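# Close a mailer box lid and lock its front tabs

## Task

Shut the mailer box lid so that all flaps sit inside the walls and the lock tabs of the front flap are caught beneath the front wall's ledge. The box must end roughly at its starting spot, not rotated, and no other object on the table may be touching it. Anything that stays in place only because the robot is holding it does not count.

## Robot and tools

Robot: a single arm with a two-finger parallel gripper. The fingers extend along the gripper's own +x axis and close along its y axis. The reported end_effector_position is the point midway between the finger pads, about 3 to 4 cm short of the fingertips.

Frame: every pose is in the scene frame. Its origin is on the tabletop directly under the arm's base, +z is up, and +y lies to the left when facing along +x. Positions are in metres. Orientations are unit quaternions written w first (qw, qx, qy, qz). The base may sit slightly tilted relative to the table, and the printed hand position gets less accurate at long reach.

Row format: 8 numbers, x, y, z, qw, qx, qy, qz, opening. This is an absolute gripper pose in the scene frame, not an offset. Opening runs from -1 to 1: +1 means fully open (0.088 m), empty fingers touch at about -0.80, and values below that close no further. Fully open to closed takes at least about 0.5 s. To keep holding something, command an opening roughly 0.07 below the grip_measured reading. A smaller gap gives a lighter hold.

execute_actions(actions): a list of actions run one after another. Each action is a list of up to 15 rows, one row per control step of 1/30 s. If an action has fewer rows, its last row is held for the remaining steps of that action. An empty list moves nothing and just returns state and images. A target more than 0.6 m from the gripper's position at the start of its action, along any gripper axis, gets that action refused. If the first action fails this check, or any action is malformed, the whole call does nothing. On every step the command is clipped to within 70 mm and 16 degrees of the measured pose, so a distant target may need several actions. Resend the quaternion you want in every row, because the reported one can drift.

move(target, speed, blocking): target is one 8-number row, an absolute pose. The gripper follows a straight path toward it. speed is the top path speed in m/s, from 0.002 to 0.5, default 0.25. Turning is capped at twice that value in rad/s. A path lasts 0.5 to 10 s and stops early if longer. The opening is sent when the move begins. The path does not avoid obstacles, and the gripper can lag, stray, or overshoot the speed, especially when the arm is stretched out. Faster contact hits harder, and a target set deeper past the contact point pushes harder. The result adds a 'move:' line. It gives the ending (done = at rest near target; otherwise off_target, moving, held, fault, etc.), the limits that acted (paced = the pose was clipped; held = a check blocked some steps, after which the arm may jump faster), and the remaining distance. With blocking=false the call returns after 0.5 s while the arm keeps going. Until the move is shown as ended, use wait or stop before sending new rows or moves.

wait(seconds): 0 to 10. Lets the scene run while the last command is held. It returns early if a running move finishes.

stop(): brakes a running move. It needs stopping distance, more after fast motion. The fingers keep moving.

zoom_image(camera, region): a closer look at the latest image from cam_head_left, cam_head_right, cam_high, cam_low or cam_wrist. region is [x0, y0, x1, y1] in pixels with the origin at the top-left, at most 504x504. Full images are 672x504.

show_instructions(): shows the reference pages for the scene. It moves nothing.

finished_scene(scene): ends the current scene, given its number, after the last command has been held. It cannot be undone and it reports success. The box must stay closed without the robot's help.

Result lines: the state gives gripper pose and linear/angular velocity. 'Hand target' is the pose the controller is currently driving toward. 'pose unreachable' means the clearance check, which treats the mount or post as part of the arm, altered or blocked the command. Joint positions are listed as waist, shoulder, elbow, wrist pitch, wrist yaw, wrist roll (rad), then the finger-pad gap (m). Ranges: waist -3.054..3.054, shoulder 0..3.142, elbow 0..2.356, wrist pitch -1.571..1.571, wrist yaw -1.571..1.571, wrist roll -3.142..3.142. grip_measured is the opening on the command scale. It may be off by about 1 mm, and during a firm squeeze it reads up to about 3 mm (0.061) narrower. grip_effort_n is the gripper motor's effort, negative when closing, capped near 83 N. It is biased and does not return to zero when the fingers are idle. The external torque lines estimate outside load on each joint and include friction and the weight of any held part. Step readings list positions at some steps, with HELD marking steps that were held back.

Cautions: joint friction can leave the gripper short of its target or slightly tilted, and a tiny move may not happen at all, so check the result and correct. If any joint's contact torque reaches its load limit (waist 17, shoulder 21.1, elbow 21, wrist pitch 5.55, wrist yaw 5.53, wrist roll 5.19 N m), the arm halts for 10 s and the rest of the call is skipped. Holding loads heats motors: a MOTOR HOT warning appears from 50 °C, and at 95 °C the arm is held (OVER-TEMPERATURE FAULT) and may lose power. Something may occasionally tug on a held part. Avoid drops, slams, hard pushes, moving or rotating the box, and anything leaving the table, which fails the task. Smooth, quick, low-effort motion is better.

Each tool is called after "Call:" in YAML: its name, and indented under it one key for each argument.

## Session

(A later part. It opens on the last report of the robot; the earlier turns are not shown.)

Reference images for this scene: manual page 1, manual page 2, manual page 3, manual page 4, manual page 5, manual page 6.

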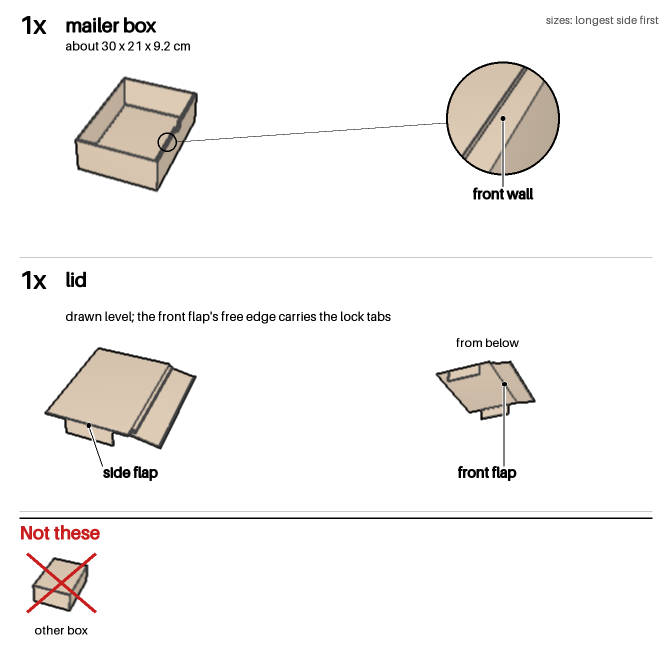

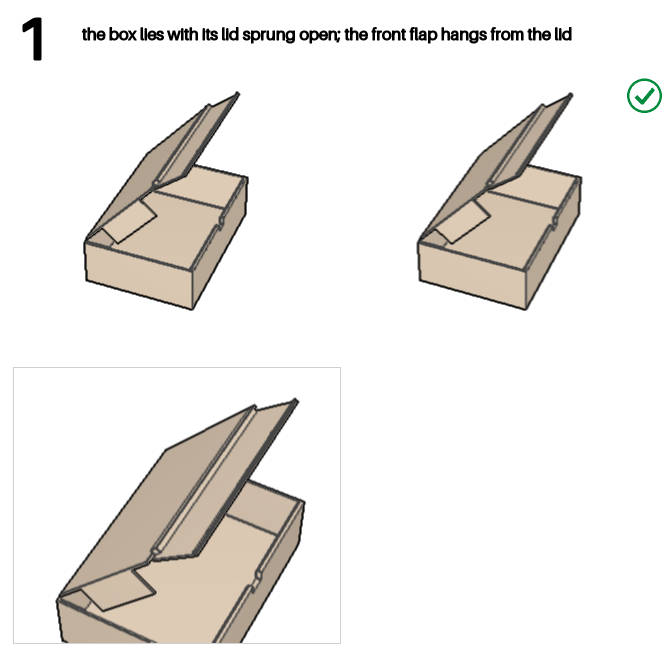

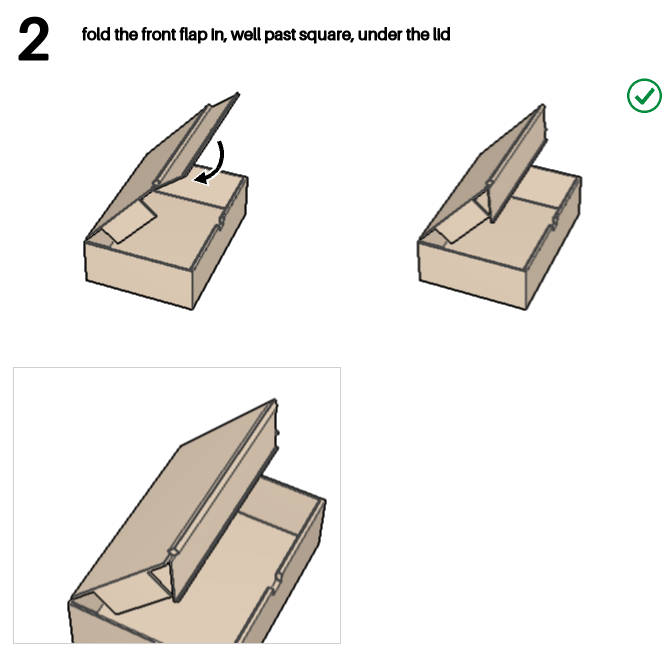

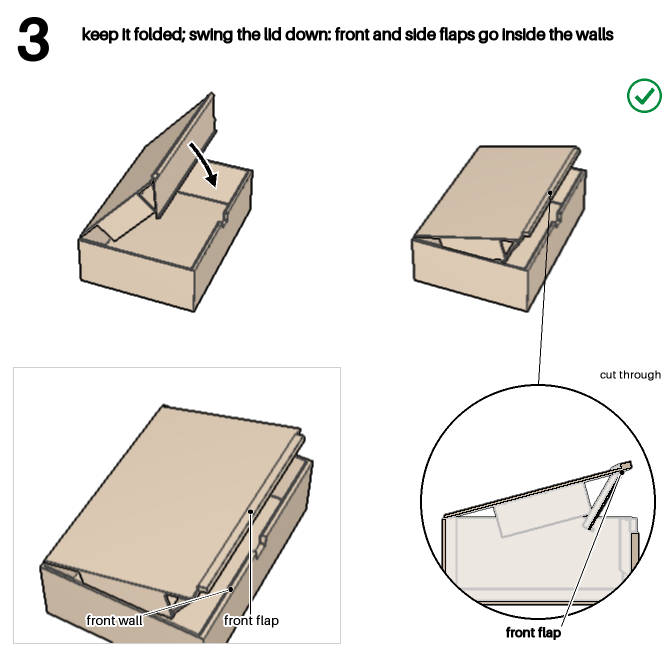

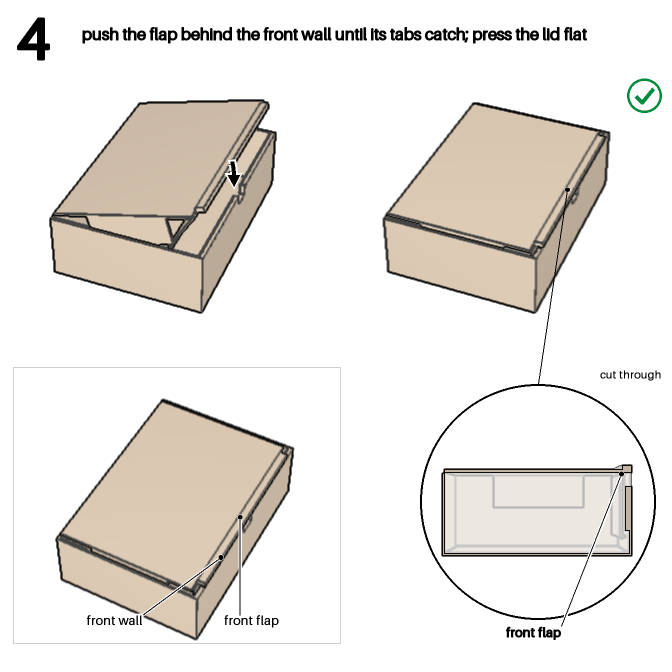

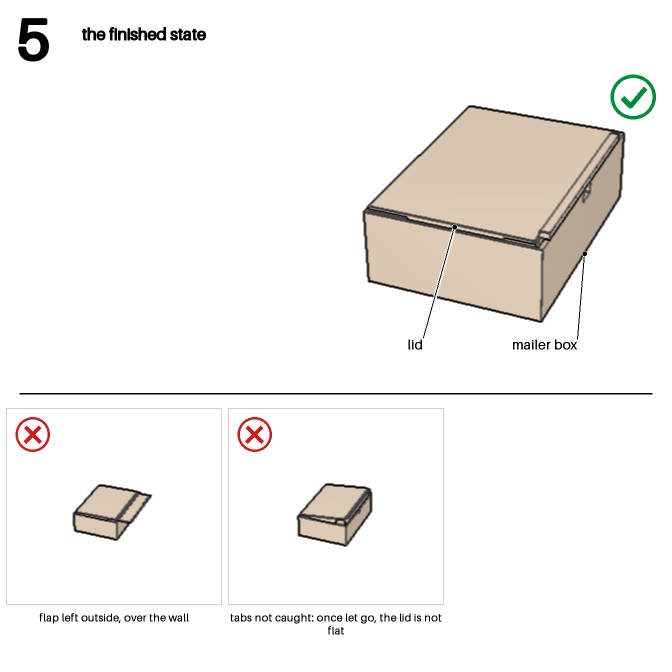

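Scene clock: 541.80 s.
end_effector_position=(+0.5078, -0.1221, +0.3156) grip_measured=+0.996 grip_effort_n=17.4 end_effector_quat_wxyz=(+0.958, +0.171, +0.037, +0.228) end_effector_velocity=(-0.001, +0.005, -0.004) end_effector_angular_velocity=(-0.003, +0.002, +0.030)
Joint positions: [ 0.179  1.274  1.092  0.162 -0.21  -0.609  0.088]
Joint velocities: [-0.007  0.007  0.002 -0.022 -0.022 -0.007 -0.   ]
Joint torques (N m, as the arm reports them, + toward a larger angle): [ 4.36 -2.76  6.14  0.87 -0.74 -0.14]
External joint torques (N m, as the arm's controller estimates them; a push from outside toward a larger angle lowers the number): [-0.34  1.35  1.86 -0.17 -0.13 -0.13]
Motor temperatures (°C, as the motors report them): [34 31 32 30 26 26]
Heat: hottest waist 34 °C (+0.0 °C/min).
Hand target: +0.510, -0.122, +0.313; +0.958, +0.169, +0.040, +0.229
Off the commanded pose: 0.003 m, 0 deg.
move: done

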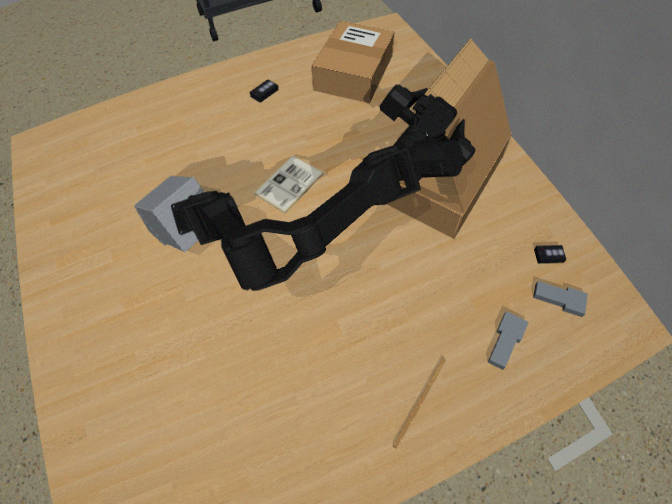

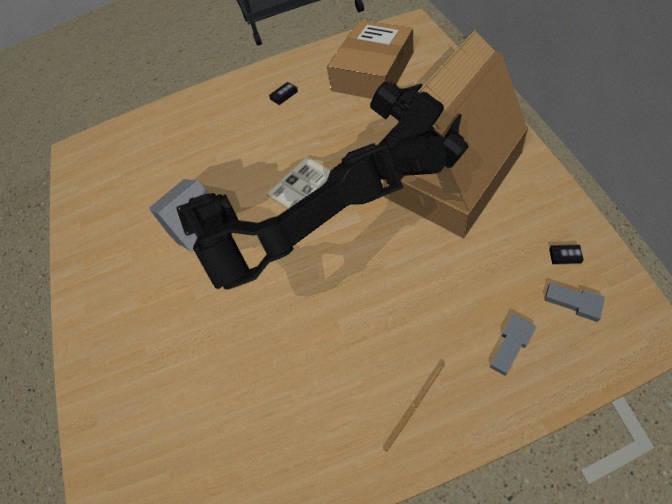

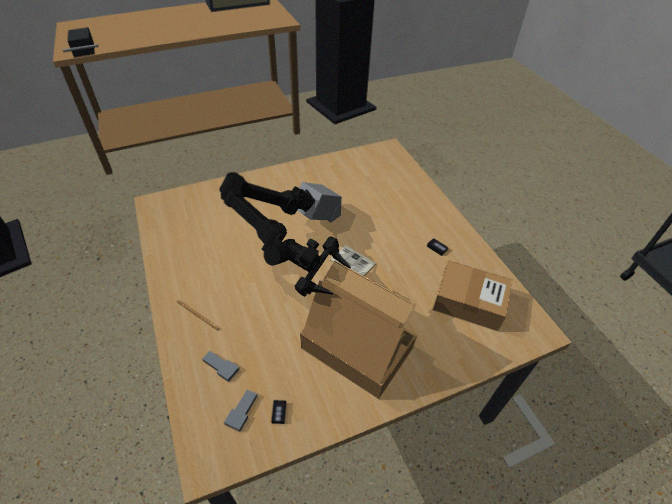

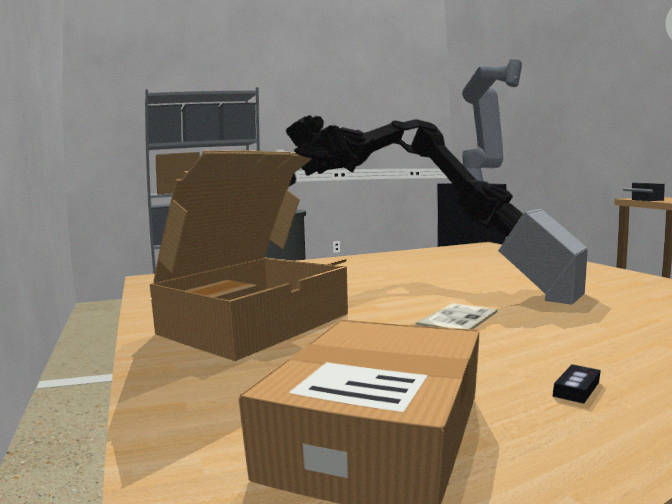

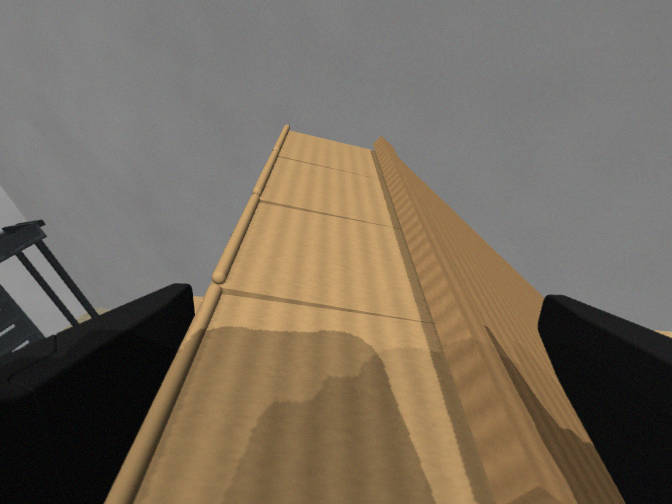

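Call:
move:
  target: [0.524,-0.146,0.326,0.925,0.297,0.072,0.222,1]
  speed: 0.05

Call:
move:
  target: [0.553,-0.192,0.328,0.880,0.411,0.098,0.211,1]
  speed: 0.05

Call:
move:
  target: [0.553,-0.192,0.308,0.913,0.332,0.08,0.219,1]
  speed: 0.05

Call:
move:
  target: [0.546,-0.180,0.294,0.944,0.235,0.056,0.226,1]
  speed: 0.05

Call:
move:
  target: [0.545,-0.179,0.286,0.954,0.19,0.045,0.228,1]
  speed: 0.05

Scene clock: 571.20 s.
end_effector_position=(+0.5216, -0.1467, +0.3293) grip_measured=+0.996 grip_effort_n=17.4 end_effector_quat_wxyz=(+0.927, +0.295, +0.067, +0.222) end_effector_velocity=(-0.000, +0.001, -0.003) end_effector_angular_velocity=(+0.006, +0.014, +0.014)
Joint positions: [ 0.162  1.3    1.235  0.043 -0.227 -0.348  0.088]
Joint velocities: [-0.007  0.002  0.007 -0.022 -0.007  0.007  0.   ]
Joint torques (N m, as the arm reports them, + toward a larger angle): [ 4.48 -2.77  6.12  0.87 -0.73  0.16]
External joint torques (N m, as the arm's controller estimates them; a push from outside toward a larger angle lowers the number): [-0.25  1.53  1.83 -0.16 -0.13  0.18]
Motor temperatures (°C, as the motors report them): [34 30 33 29 26 26]
Heat: hottest waist 34 °C (-1.0 °C/min).
Hand target: +0.524, -0.146, +0.326; +0.926, +0.297, +0.072, +0.222
Off the commanded pose: 0.004 m, 1 deg.
move: done

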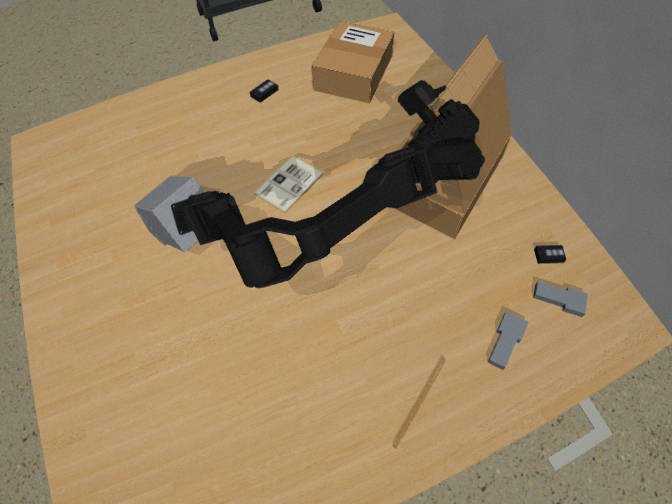

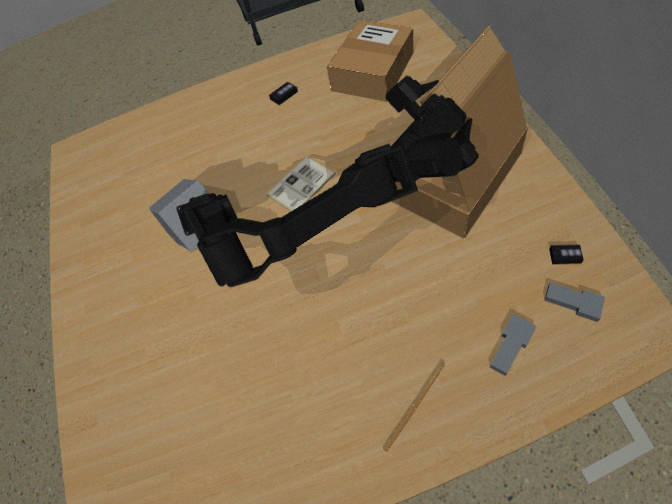

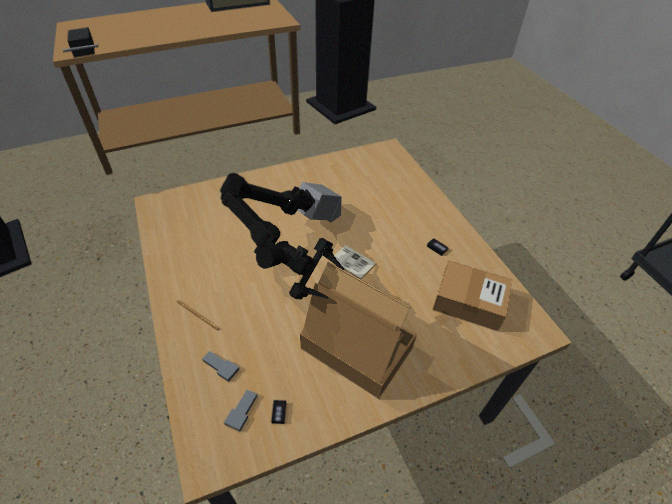

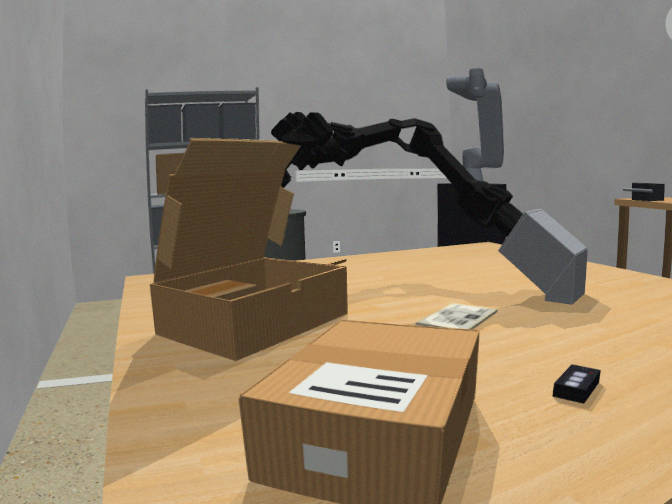

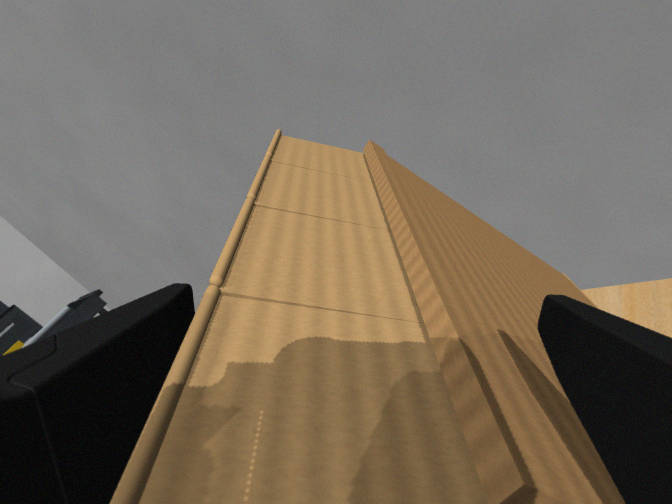

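Scene clock: 574.10 s.
end_effector_position=(+0.5492, -0.1948, +0.3418) grip_measured=+0.996 grip_effort_n=15.6 end_effector_quat_wxyz=(+0.883, +0.409, +0.080, +0.217) end_effector_velocity=(-0.002, +0.002, -0.001) end_effector_angular_velocity=(+0.003, -0.005, +0.035)
Joint positions: [ 0.076  1.386  1.497 -0.112 -0.336 -0.098  0.088]
Joint velocities: [-0.012  0.002  0.012 -0.037 -0.037 -0.007 -0.   ]
Joint torques (N m, as the arm reports them, + toward a larger angle): [ 3.55 -3.    5.12  0.59 -0.31  0.15]
External joint torques (N m, as the arm's controller estimates them; a push from outside toward a larger angle lowers the number): [-1.42  2.57  0.56 -0.47  0.3   0.19]
Motor temperatures (°C, as the motors report them): [34 30 33 29 26 26]
Heat: hottest waist 34 °C (-1.0 °C/min).
Hand target: +0.553, -0.192, +0.328; +0.881, +0.412, +0.098, +0.211
Off the commanded pose: 0.015 m, 2 deg.
move: off_target

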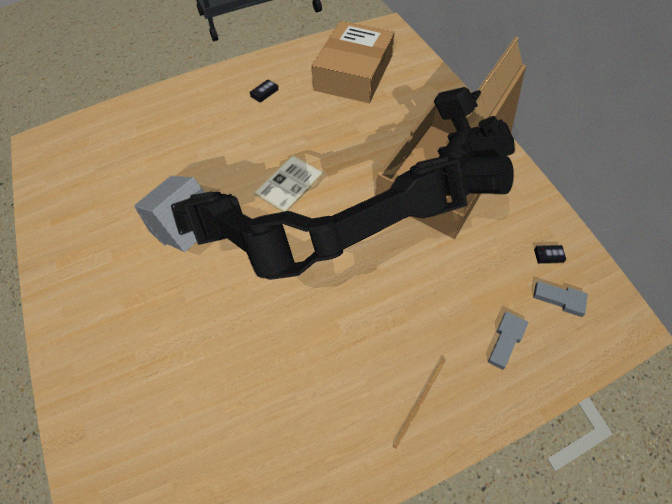

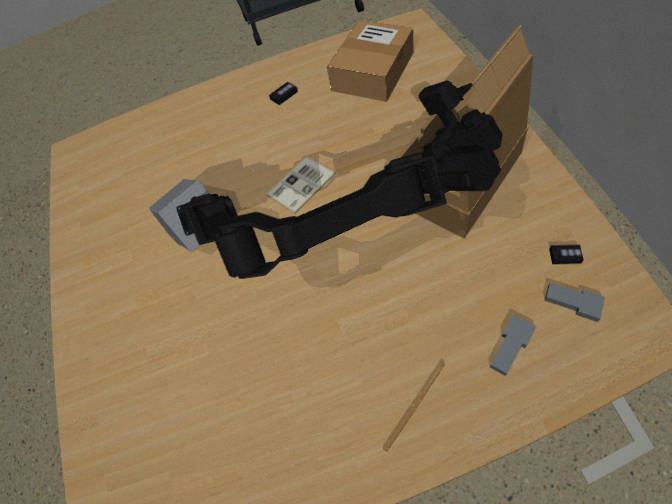

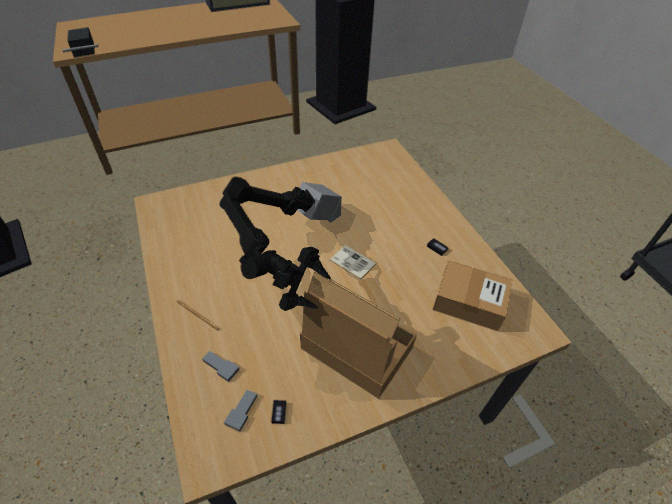

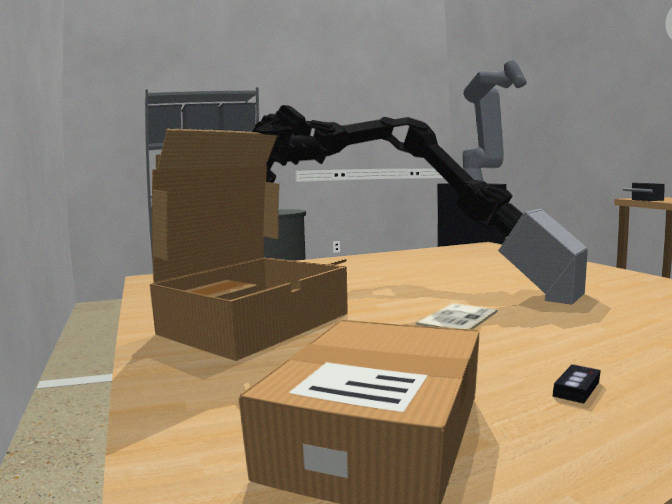

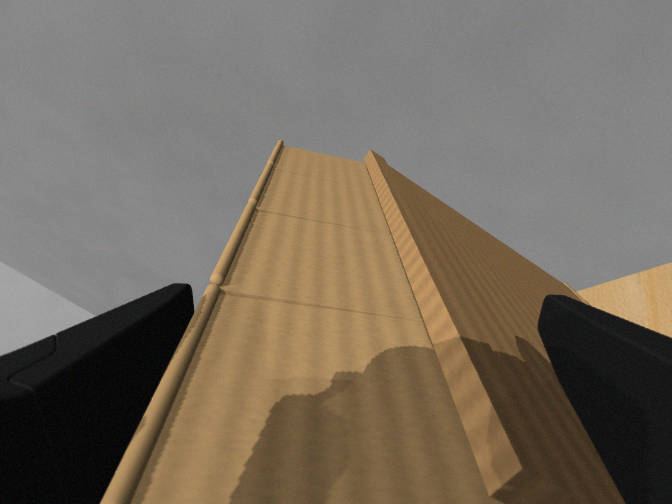

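Scene clock: 576.03 s.
end_effector_position=(+0.5494, -0.2007, +0.3352) grip_measured=+0.997 grip_effort_n=14.2 end_effector_quat_wxyz=(+0.915, +0.332, +0.046, +0.225) end_effector_velocity=(-0.001, -0.001, -0.002) end_effector_angular_velocity=(-0.033, -0.018, -0.004)
Joint positions: [ 0.034  1.386  1.479 -0.071 -0.398 -0.269  0.088]
Joint velocities: [-0.007 -0.002 -0.007  0.007 -0.007 -0.037 -0.   ]
Joint torques (N m, as the arm reports them, + toward a larger angle): [ 2.4  -2.86  2.65  0.6   0.03 -0.02]
External joint torques (N m, as the arm's controller estimates them; a push from outside toward a larger angle lowers the number): [-2.49  2.96 -1.95 -0.47  0.62  0.02]
Motor temperatures (°C, as the motors report them): [34 30 33 29 26 26]
Heat: hottest waist 34 °C (-1.0 °C/min).
Hand target: +0.552, -0.192, +0.309; +0.914, +0.333, +0.080, +0.219
Off the commanded pose: 0.029 m, 4 deg.
move: off_target

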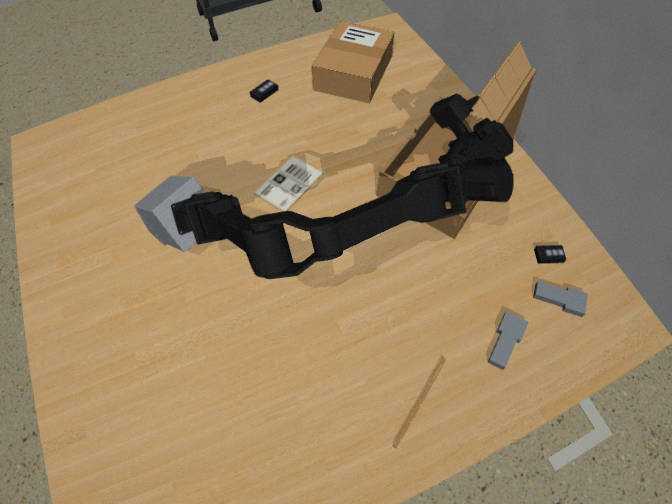

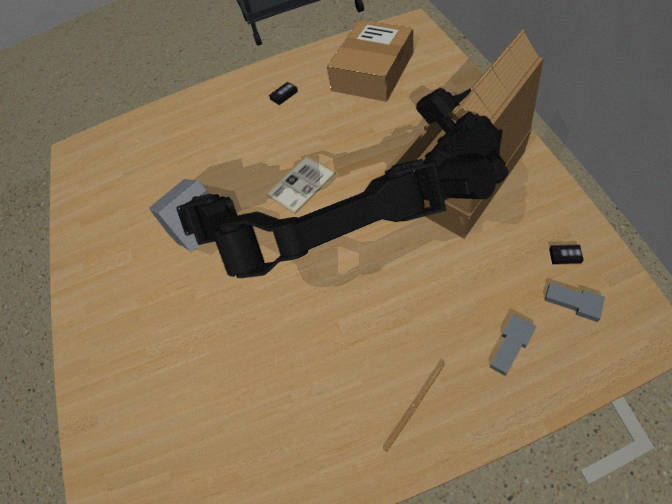

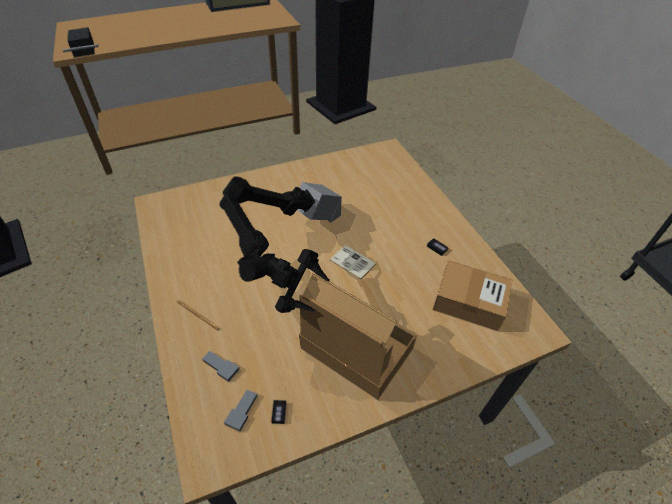

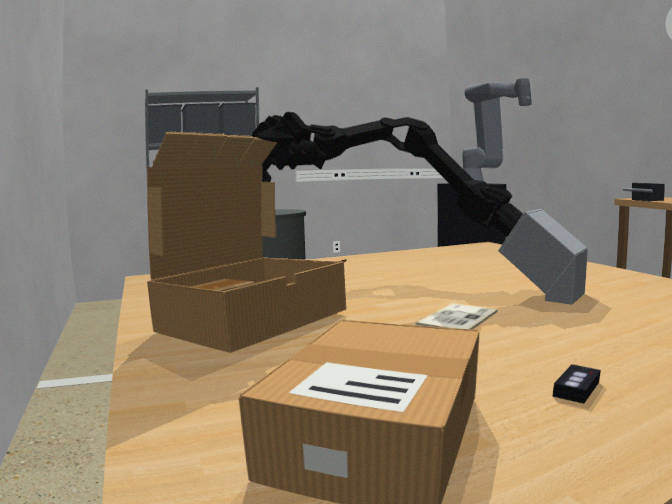

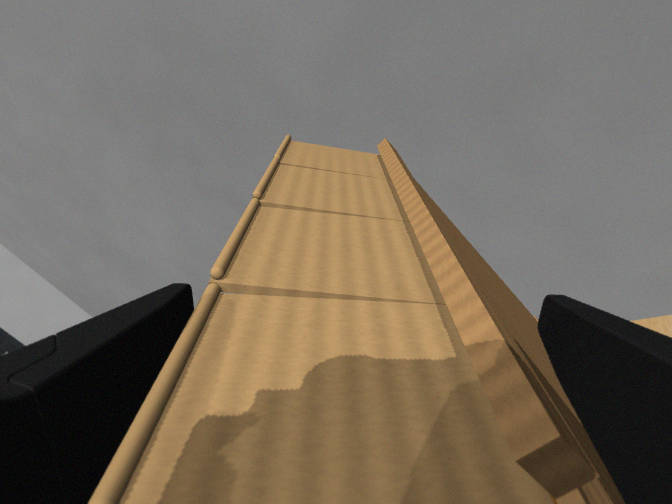

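Scene clock: 578.33 s.
end_effector_position=(+0.5443, -0.1869, +0.3230) grip_measured=+0.997 grip_effort_n=12.8 end_effector_quat_wxyz=(+0.945, +0.232, +0.017, +0.232) end_effector_velocity=(-0.002, +0.000, -0.000) end_effector_angular_velocity=(-0.005, -0.008, +0.000)
Joint positions: [ 0.025  1.373  1.389  0.009 -0.417 -0.484  0.088]
Joint velocities: [-0.002 -0.007 -0.012  0.007 -0.007 -0.007 -0.   ]
Joint torques (N m, as the arm reports them, + toward a larger angle): [ 1.99 -3.16  2.17  0.46  0.31  0.17]
External joint torques (N m, as the arm's controller estimates them; a push from outside toward a larger angle lowers the number): [-2.99  2.71 -2.44 -0.61  0.92  0.19]
Motor temperatures (°C, as the motors report them): [34 31 32 29 26 26]
Heat: hottest waist 34 °C (-1.0 °C/min).
Hand target: +0.545, -0.180, +0.294; +0.944, +0.235, +0.056, +0.226
Off the commanded pose: 0.030 m, 5 deg.
move: off_target

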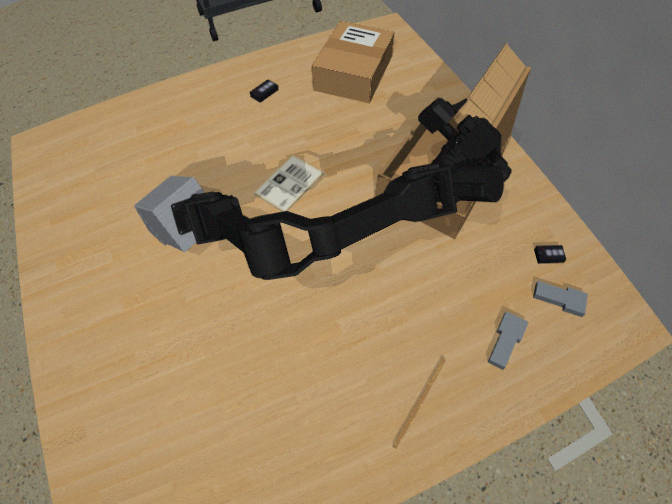

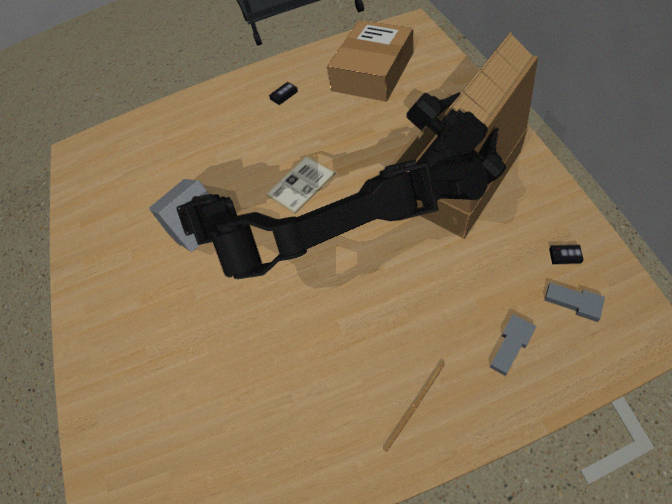

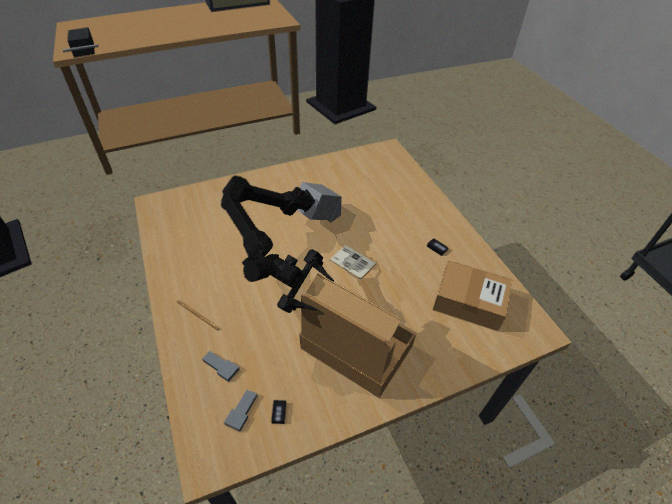

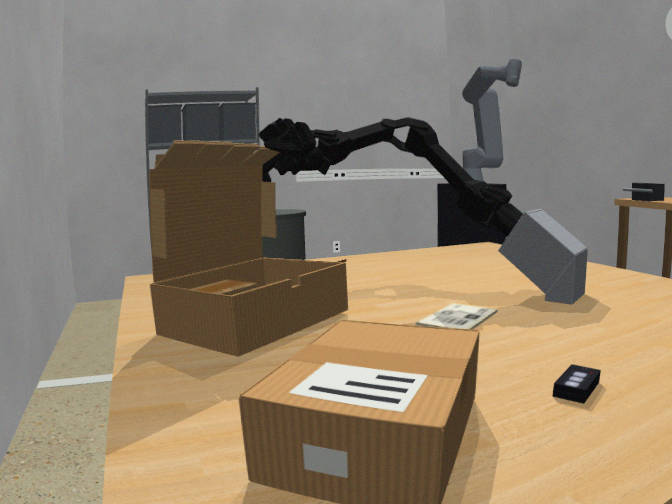

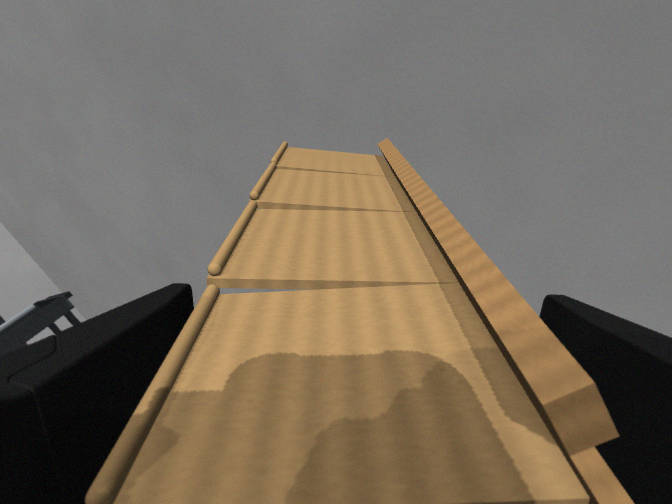

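Scene clock: 579.63 s.
end_effector_position=(+0.5430, -0.1875, +0.3115) grip_measured=+0.997 grip_effort_n=12.3 end_effector_quat_wxyz=(+0.956, +0.186, +0.012, +0.228) end_effector_velocity=(-0.001, +0.001, -0.003) end_effector_angular_velocity=(-0.020, -0.008, +0.001)
Joint positions: [-0.001  1.371  1.361  0.033 -0.428 -0.579  0.088]
Joint velocities: [-0.007 -0.002 -0.012  0.007 -0.007 -0.022 -0.   ]
Joint torques (N m, as the arm reports them, + toward a larger angle): [ 2.71 -2.92  2.81  0.6  -0.04  0.2 ]
External joint torques (N m, as the arm's controller estimates them; a push from outside toward a larger angle lowers the number): [-2.19  2.85 -1.64 -0.41  0.56  0.21]
Motor temperatures (°C, as the motors report them): [34 31 32 29 26 26]
Heat: hottest waist 34 °C (-1.0 °C/min).
Hand target: +0.544, -0.179, +0.286; +0.954, +0.190, +0.045, +0.228
Off the commanded pose: 0.027 m, 4 deg.
move: off_target

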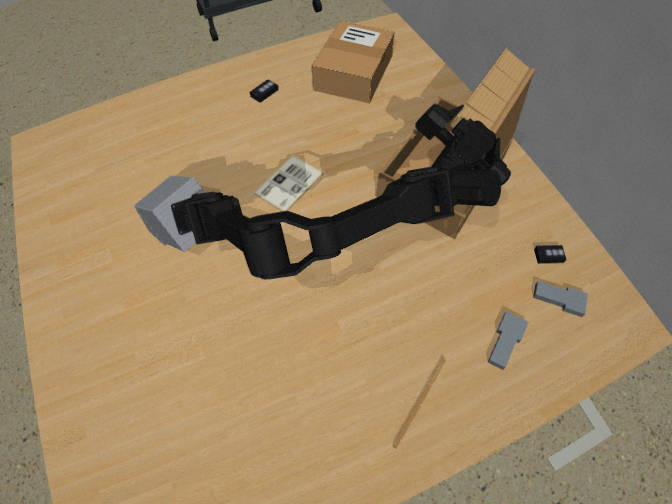

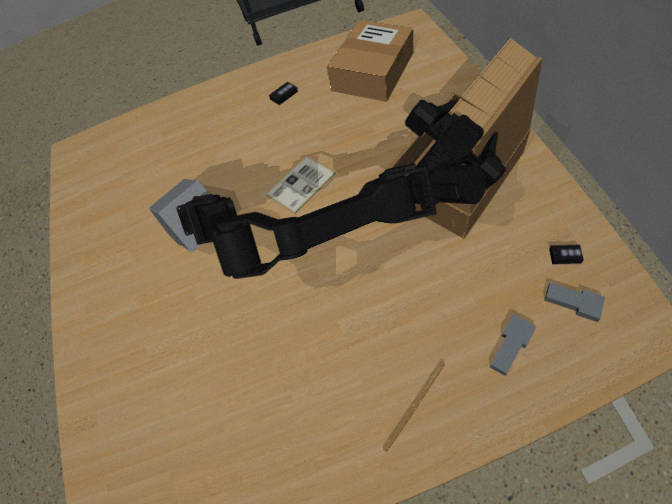

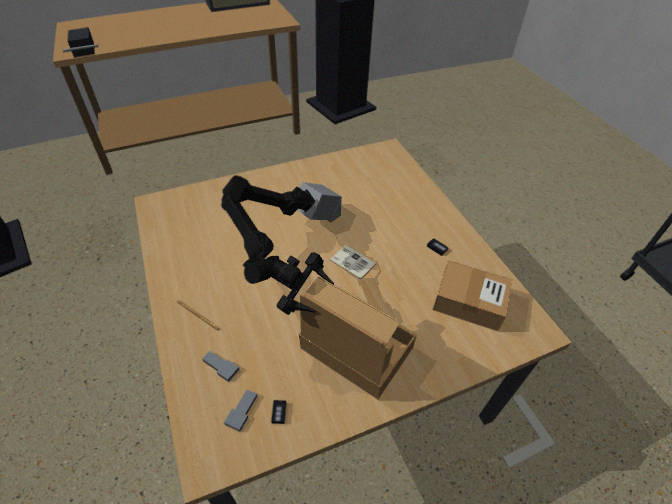

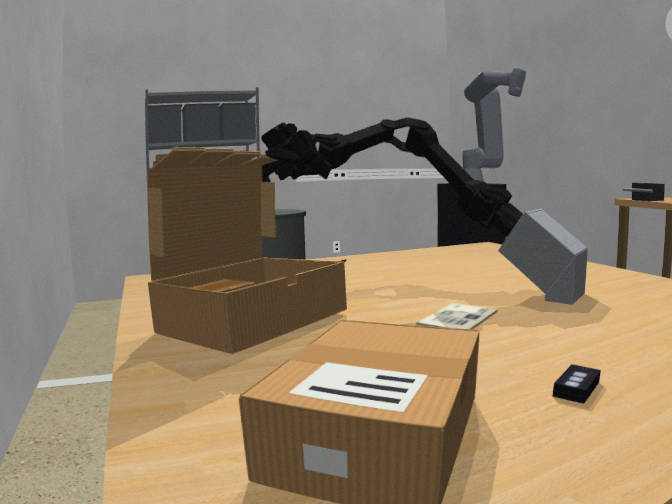

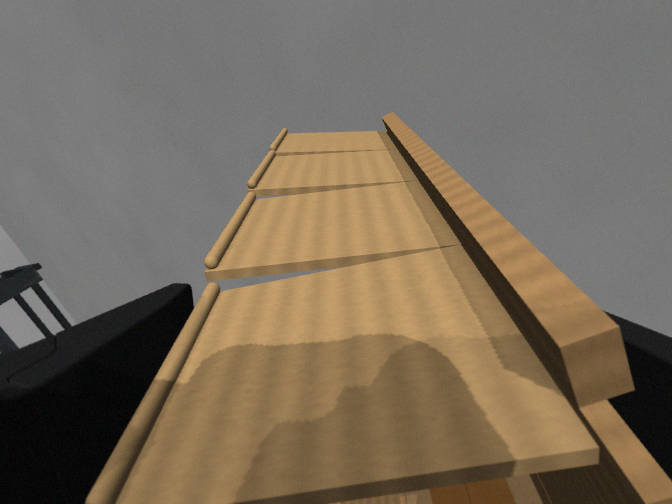

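Call:
execute_actions:
  actions:
    - [[0.545,-0.179,0.284,0.957,0.169,0.04,0.229,0.95]]
    - [[0.545,-0.179,0.282,0.961,0.144,0.034,0.230,0.90]]
    - [[0.545,-0.179,0.280,0.964,0.122,0.029,0.231,0.85]]
    - [[0.545,-0.179,0.278,0.967,0.102,0.024,0.232,0.80]]
    - [[0.545,-0.179,0.277,0.971,0.05,0.012,0.233,0.76]]
    - [[0.545,-0.180,0.277,0.972,0.0,0.0,0.233,0.72]]

Scene clock: 588.83 s.
end_effector_position=(+0.5437, -0.1905, +0.2960) grip_measured=+0.725 grip_effort_n=-21.2 end_effector_quat_wxyz=(+0.975, -0.004, -0.024, +0.222) end_effector_velocity=(-0.001, +0.001, -0.001) end_effector_angular_velocity=(-0.007, +0.005, +0.002)
Joint positions: [-0.04   1.38   1.346  0.052 -0.45  -0.969  0.075]
Joint velocities: [ 0.002 -0.002 -0.002 -0.007  0.007 -0.007 -0.001]
Joint torques (N m, as the arm reports them, + toward a larger angle): [ 3.94 -3.35  3.28  0.38 -0.26  0.1 ]
External joint torques (N m, as the arm's controller estimates them; a push from outside toward a larger angle lowers the number): [-1.03  2.87 -1.3  -0.66  0.36  0.09]
External joint torques at the end of the 2nd action: [-2.11  3.08 -1.75 -0.49  0.47  0.27]
External joint torques at the end of the 3rd action: [-1.95  3.22 -1.9  -0.58  0.49  0.41]
External joint torques at the end of the 4th action: [-1.63  3.34 -2.01 -0.69  0.44  0.58]
External joint torques at the end of the 5th action: [-1.43  3.37 -1.73 -0.7   0.43  0.25]
Motor temperatures (°C, as the motors report them): [33 30 32 29 26 26]
Heat: hottest waist 33 °C (-1.0 °C/min).
Hand target: +0.544, -0.180, +0.277; +0.972, +0.000, -0.000, +0.233
Off the commanded pose: 0.022 m, 3 deg.
Step readings (end_effector_position; steps 1 to 15: 1st action; 16 to 30: 2nd action; 31 to 45: 3rd action; 46 to 60: 4th action; 61 to 75: 5th action; 76 to 90: 6th action):
0: (+0.5430, -0.1876, +0.3111)
1: (+0.5430, -0.1878, +0.3109)
2: (+0.5429, -0.1878, +0.3105)
4: (+0.5428, -0.1880, +0.3100)
8: (+0.5429, -0.1886, +0.3095)
15: (+0.5429, -0.1885, +0.3092)
16: (+0.5428, -0.1885, +0.3089)
17: (+0.5429, -0.1887, +0.3084)
19: (+0.5429, -0.1886, +0.3077)
23: (+0.5430, -0.1888, +0.3072)
30: (+0.5431, -0.1887, +0.3070)
31: (+0.5430, -0.1888, +0.3066)
32: (+0.5431, -0.1890, +0.3063)
34: (+0.5432, -0.1893, +0.3056)
38: (+0.5434, -0.1895, +0.3051)
45: (+0.5434, -0.1897, +0.3048)
46: (+0.5435, -0.1896, +0.3044)
47: (+0.5435, -0.1898, +0.3040)
49: (+0.5437, -0.1902, +0.3035)
53: (+0.5438, -0.1908, +0.3029)
60: (+0.5438, -0.1912, +0.3028)
61: (+0.5439, -0.1911, +0.3023)
62: (+0.5438, -0.1912, +0.3013)
64: (+0.5436, -0.1907, +0.3004)
68: (+0.5436, -0.1907, +0.2995)
75: (+0.5436, -0.1904, +0.2990)
76: (+0.5436, -0.1906, +0.2988)
77: (+0.5436, -0.1907, +0.2981)
79: (+0.5437, -0.1907, +0.2973)
83: (+0.5437, -0.1907, +0.2966)
90: end_effector_position above

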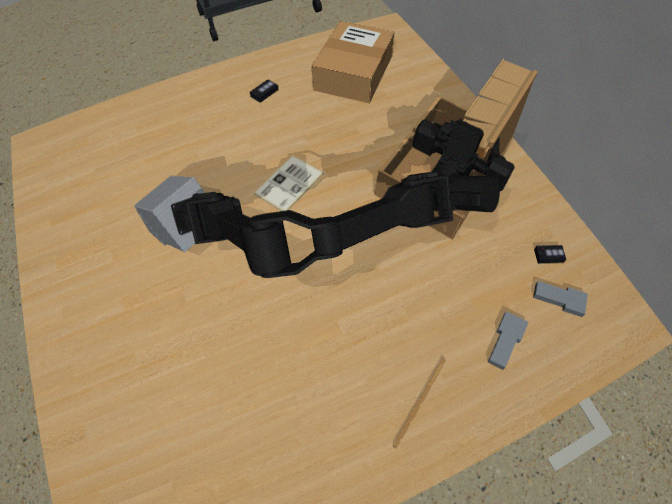

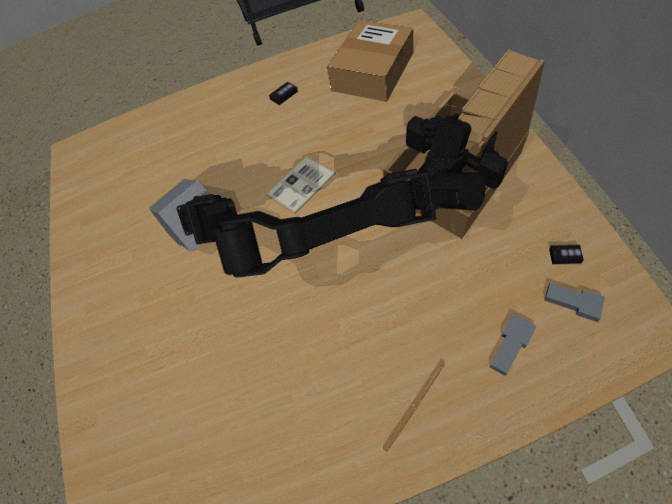

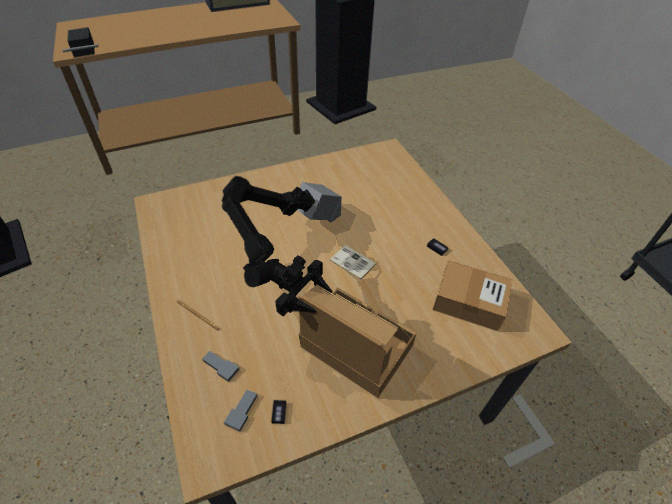

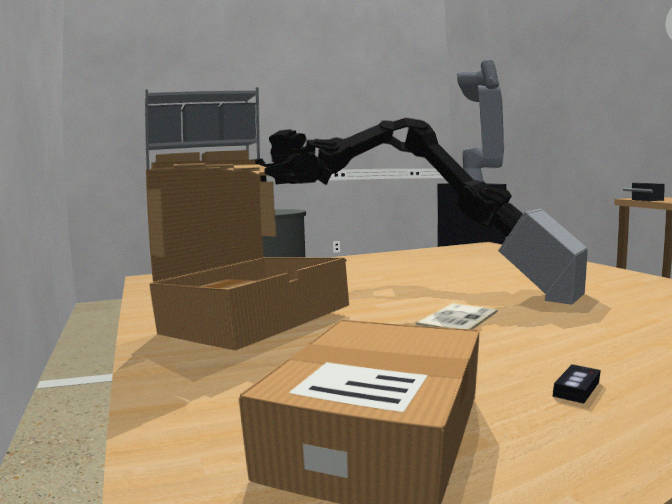

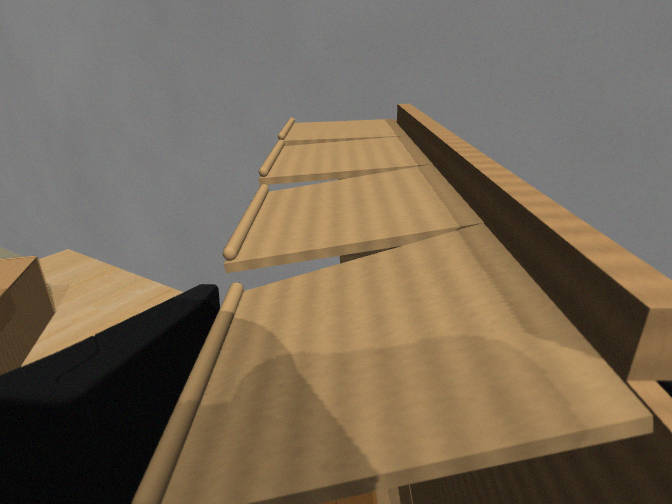

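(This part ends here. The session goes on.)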